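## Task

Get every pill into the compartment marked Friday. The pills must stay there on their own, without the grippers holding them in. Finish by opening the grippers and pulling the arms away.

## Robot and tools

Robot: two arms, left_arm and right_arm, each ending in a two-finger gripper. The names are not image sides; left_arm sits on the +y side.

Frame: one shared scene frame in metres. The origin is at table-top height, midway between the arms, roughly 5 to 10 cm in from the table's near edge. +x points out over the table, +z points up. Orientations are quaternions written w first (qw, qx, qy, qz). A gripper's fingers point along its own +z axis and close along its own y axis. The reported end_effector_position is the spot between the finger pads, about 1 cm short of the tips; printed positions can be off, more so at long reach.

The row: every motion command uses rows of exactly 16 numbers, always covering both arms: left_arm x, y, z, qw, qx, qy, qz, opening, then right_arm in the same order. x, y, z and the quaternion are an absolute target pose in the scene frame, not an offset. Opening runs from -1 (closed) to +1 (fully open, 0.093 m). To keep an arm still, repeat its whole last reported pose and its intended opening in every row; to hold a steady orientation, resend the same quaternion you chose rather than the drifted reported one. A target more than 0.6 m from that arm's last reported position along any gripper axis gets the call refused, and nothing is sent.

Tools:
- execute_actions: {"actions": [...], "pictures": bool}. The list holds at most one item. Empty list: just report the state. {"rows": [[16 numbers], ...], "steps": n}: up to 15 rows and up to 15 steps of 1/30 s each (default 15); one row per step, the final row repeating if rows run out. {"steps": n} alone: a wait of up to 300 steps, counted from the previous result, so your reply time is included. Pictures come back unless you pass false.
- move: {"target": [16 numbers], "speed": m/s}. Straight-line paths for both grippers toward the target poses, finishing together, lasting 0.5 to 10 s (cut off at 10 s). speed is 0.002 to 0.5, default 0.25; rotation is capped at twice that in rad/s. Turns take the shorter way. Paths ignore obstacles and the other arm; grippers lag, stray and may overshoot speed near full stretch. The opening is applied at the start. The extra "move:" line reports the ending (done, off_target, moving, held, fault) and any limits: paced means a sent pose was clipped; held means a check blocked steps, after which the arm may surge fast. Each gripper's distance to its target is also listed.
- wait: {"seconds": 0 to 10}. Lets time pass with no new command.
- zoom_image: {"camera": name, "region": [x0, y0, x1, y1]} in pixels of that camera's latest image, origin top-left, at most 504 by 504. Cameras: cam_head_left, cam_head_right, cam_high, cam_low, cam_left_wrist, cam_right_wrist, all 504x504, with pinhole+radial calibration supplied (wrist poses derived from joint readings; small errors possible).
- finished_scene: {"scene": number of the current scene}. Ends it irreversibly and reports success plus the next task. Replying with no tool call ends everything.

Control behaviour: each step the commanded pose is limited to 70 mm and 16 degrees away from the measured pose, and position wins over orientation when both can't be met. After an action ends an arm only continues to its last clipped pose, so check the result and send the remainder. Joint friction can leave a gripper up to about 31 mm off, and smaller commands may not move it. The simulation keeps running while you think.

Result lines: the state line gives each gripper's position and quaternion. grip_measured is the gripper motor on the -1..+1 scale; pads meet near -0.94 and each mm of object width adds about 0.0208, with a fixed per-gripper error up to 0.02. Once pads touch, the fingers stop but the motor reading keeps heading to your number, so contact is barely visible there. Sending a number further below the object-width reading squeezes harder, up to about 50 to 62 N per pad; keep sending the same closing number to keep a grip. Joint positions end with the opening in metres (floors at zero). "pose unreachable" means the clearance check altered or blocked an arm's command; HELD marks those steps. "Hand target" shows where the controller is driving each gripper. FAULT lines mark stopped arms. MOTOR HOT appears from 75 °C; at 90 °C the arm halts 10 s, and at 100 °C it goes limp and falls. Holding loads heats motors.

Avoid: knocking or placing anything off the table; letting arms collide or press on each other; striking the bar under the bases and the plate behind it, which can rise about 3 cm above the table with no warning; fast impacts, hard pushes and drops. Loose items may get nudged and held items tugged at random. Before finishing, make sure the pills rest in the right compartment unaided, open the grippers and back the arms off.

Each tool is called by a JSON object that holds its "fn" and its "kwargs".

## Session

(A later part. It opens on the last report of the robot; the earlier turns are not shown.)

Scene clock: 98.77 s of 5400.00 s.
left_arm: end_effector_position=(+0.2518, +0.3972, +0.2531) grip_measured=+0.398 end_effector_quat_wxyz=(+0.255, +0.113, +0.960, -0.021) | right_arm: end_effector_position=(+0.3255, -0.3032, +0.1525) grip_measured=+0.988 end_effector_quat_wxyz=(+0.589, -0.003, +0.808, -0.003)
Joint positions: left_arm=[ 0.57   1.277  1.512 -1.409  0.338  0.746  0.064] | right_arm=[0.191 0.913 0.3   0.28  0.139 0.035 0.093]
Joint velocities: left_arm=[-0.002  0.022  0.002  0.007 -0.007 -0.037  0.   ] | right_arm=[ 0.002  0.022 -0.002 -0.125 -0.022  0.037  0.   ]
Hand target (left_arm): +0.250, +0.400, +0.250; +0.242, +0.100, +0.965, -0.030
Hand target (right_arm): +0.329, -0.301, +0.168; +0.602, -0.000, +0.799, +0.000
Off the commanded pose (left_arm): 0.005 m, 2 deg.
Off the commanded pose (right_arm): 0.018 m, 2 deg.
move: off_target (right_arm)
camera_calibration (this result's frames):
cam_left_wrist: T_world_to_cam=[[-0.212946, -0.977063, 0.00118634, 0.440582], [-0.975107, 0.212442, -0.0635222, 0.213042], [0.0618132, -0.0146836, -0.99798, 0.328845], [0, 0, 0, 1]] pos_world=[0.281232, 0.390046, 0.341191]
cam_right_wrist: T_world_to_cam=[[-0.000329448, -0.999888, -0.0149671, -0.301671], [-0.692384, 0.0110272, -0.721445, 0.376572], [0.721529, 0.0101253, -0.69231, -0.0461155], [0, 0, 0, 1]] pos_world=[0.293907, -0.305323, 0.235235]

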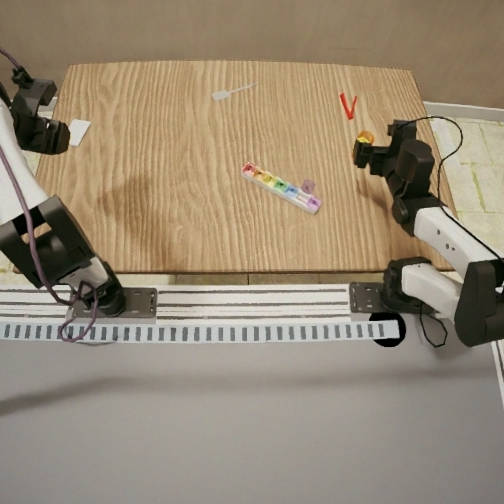

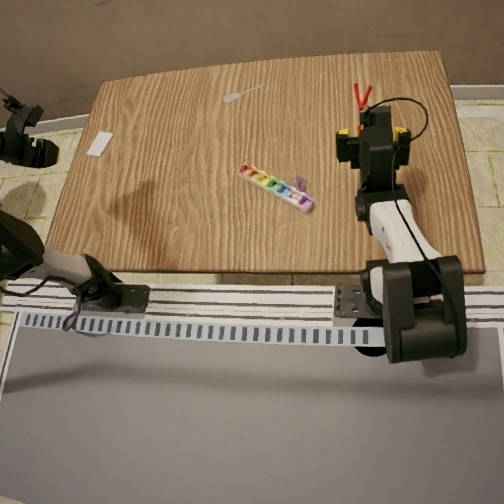

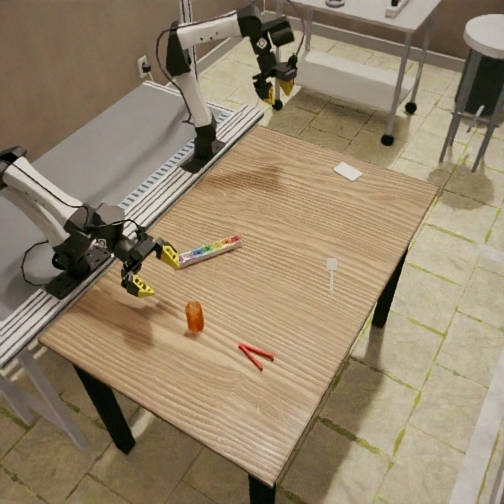

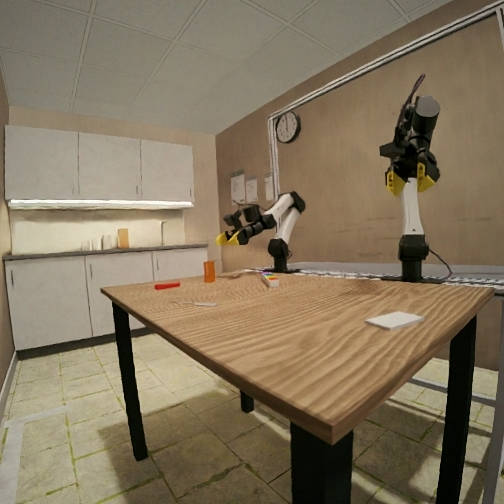

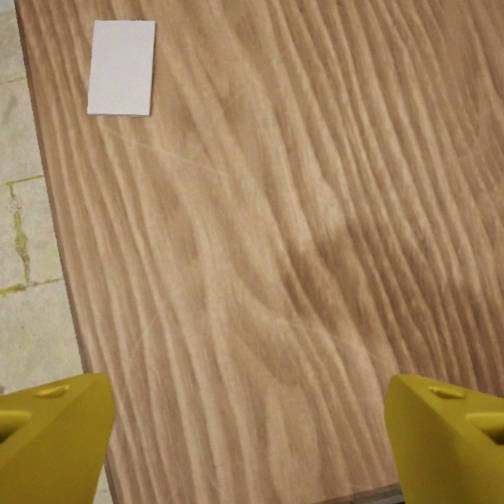

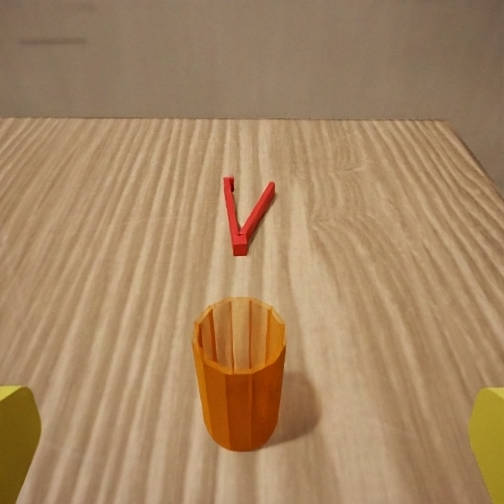

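{"fn": "finished_scene", "kwargs": {"scene": 2}}

The scene is finished: the task was done.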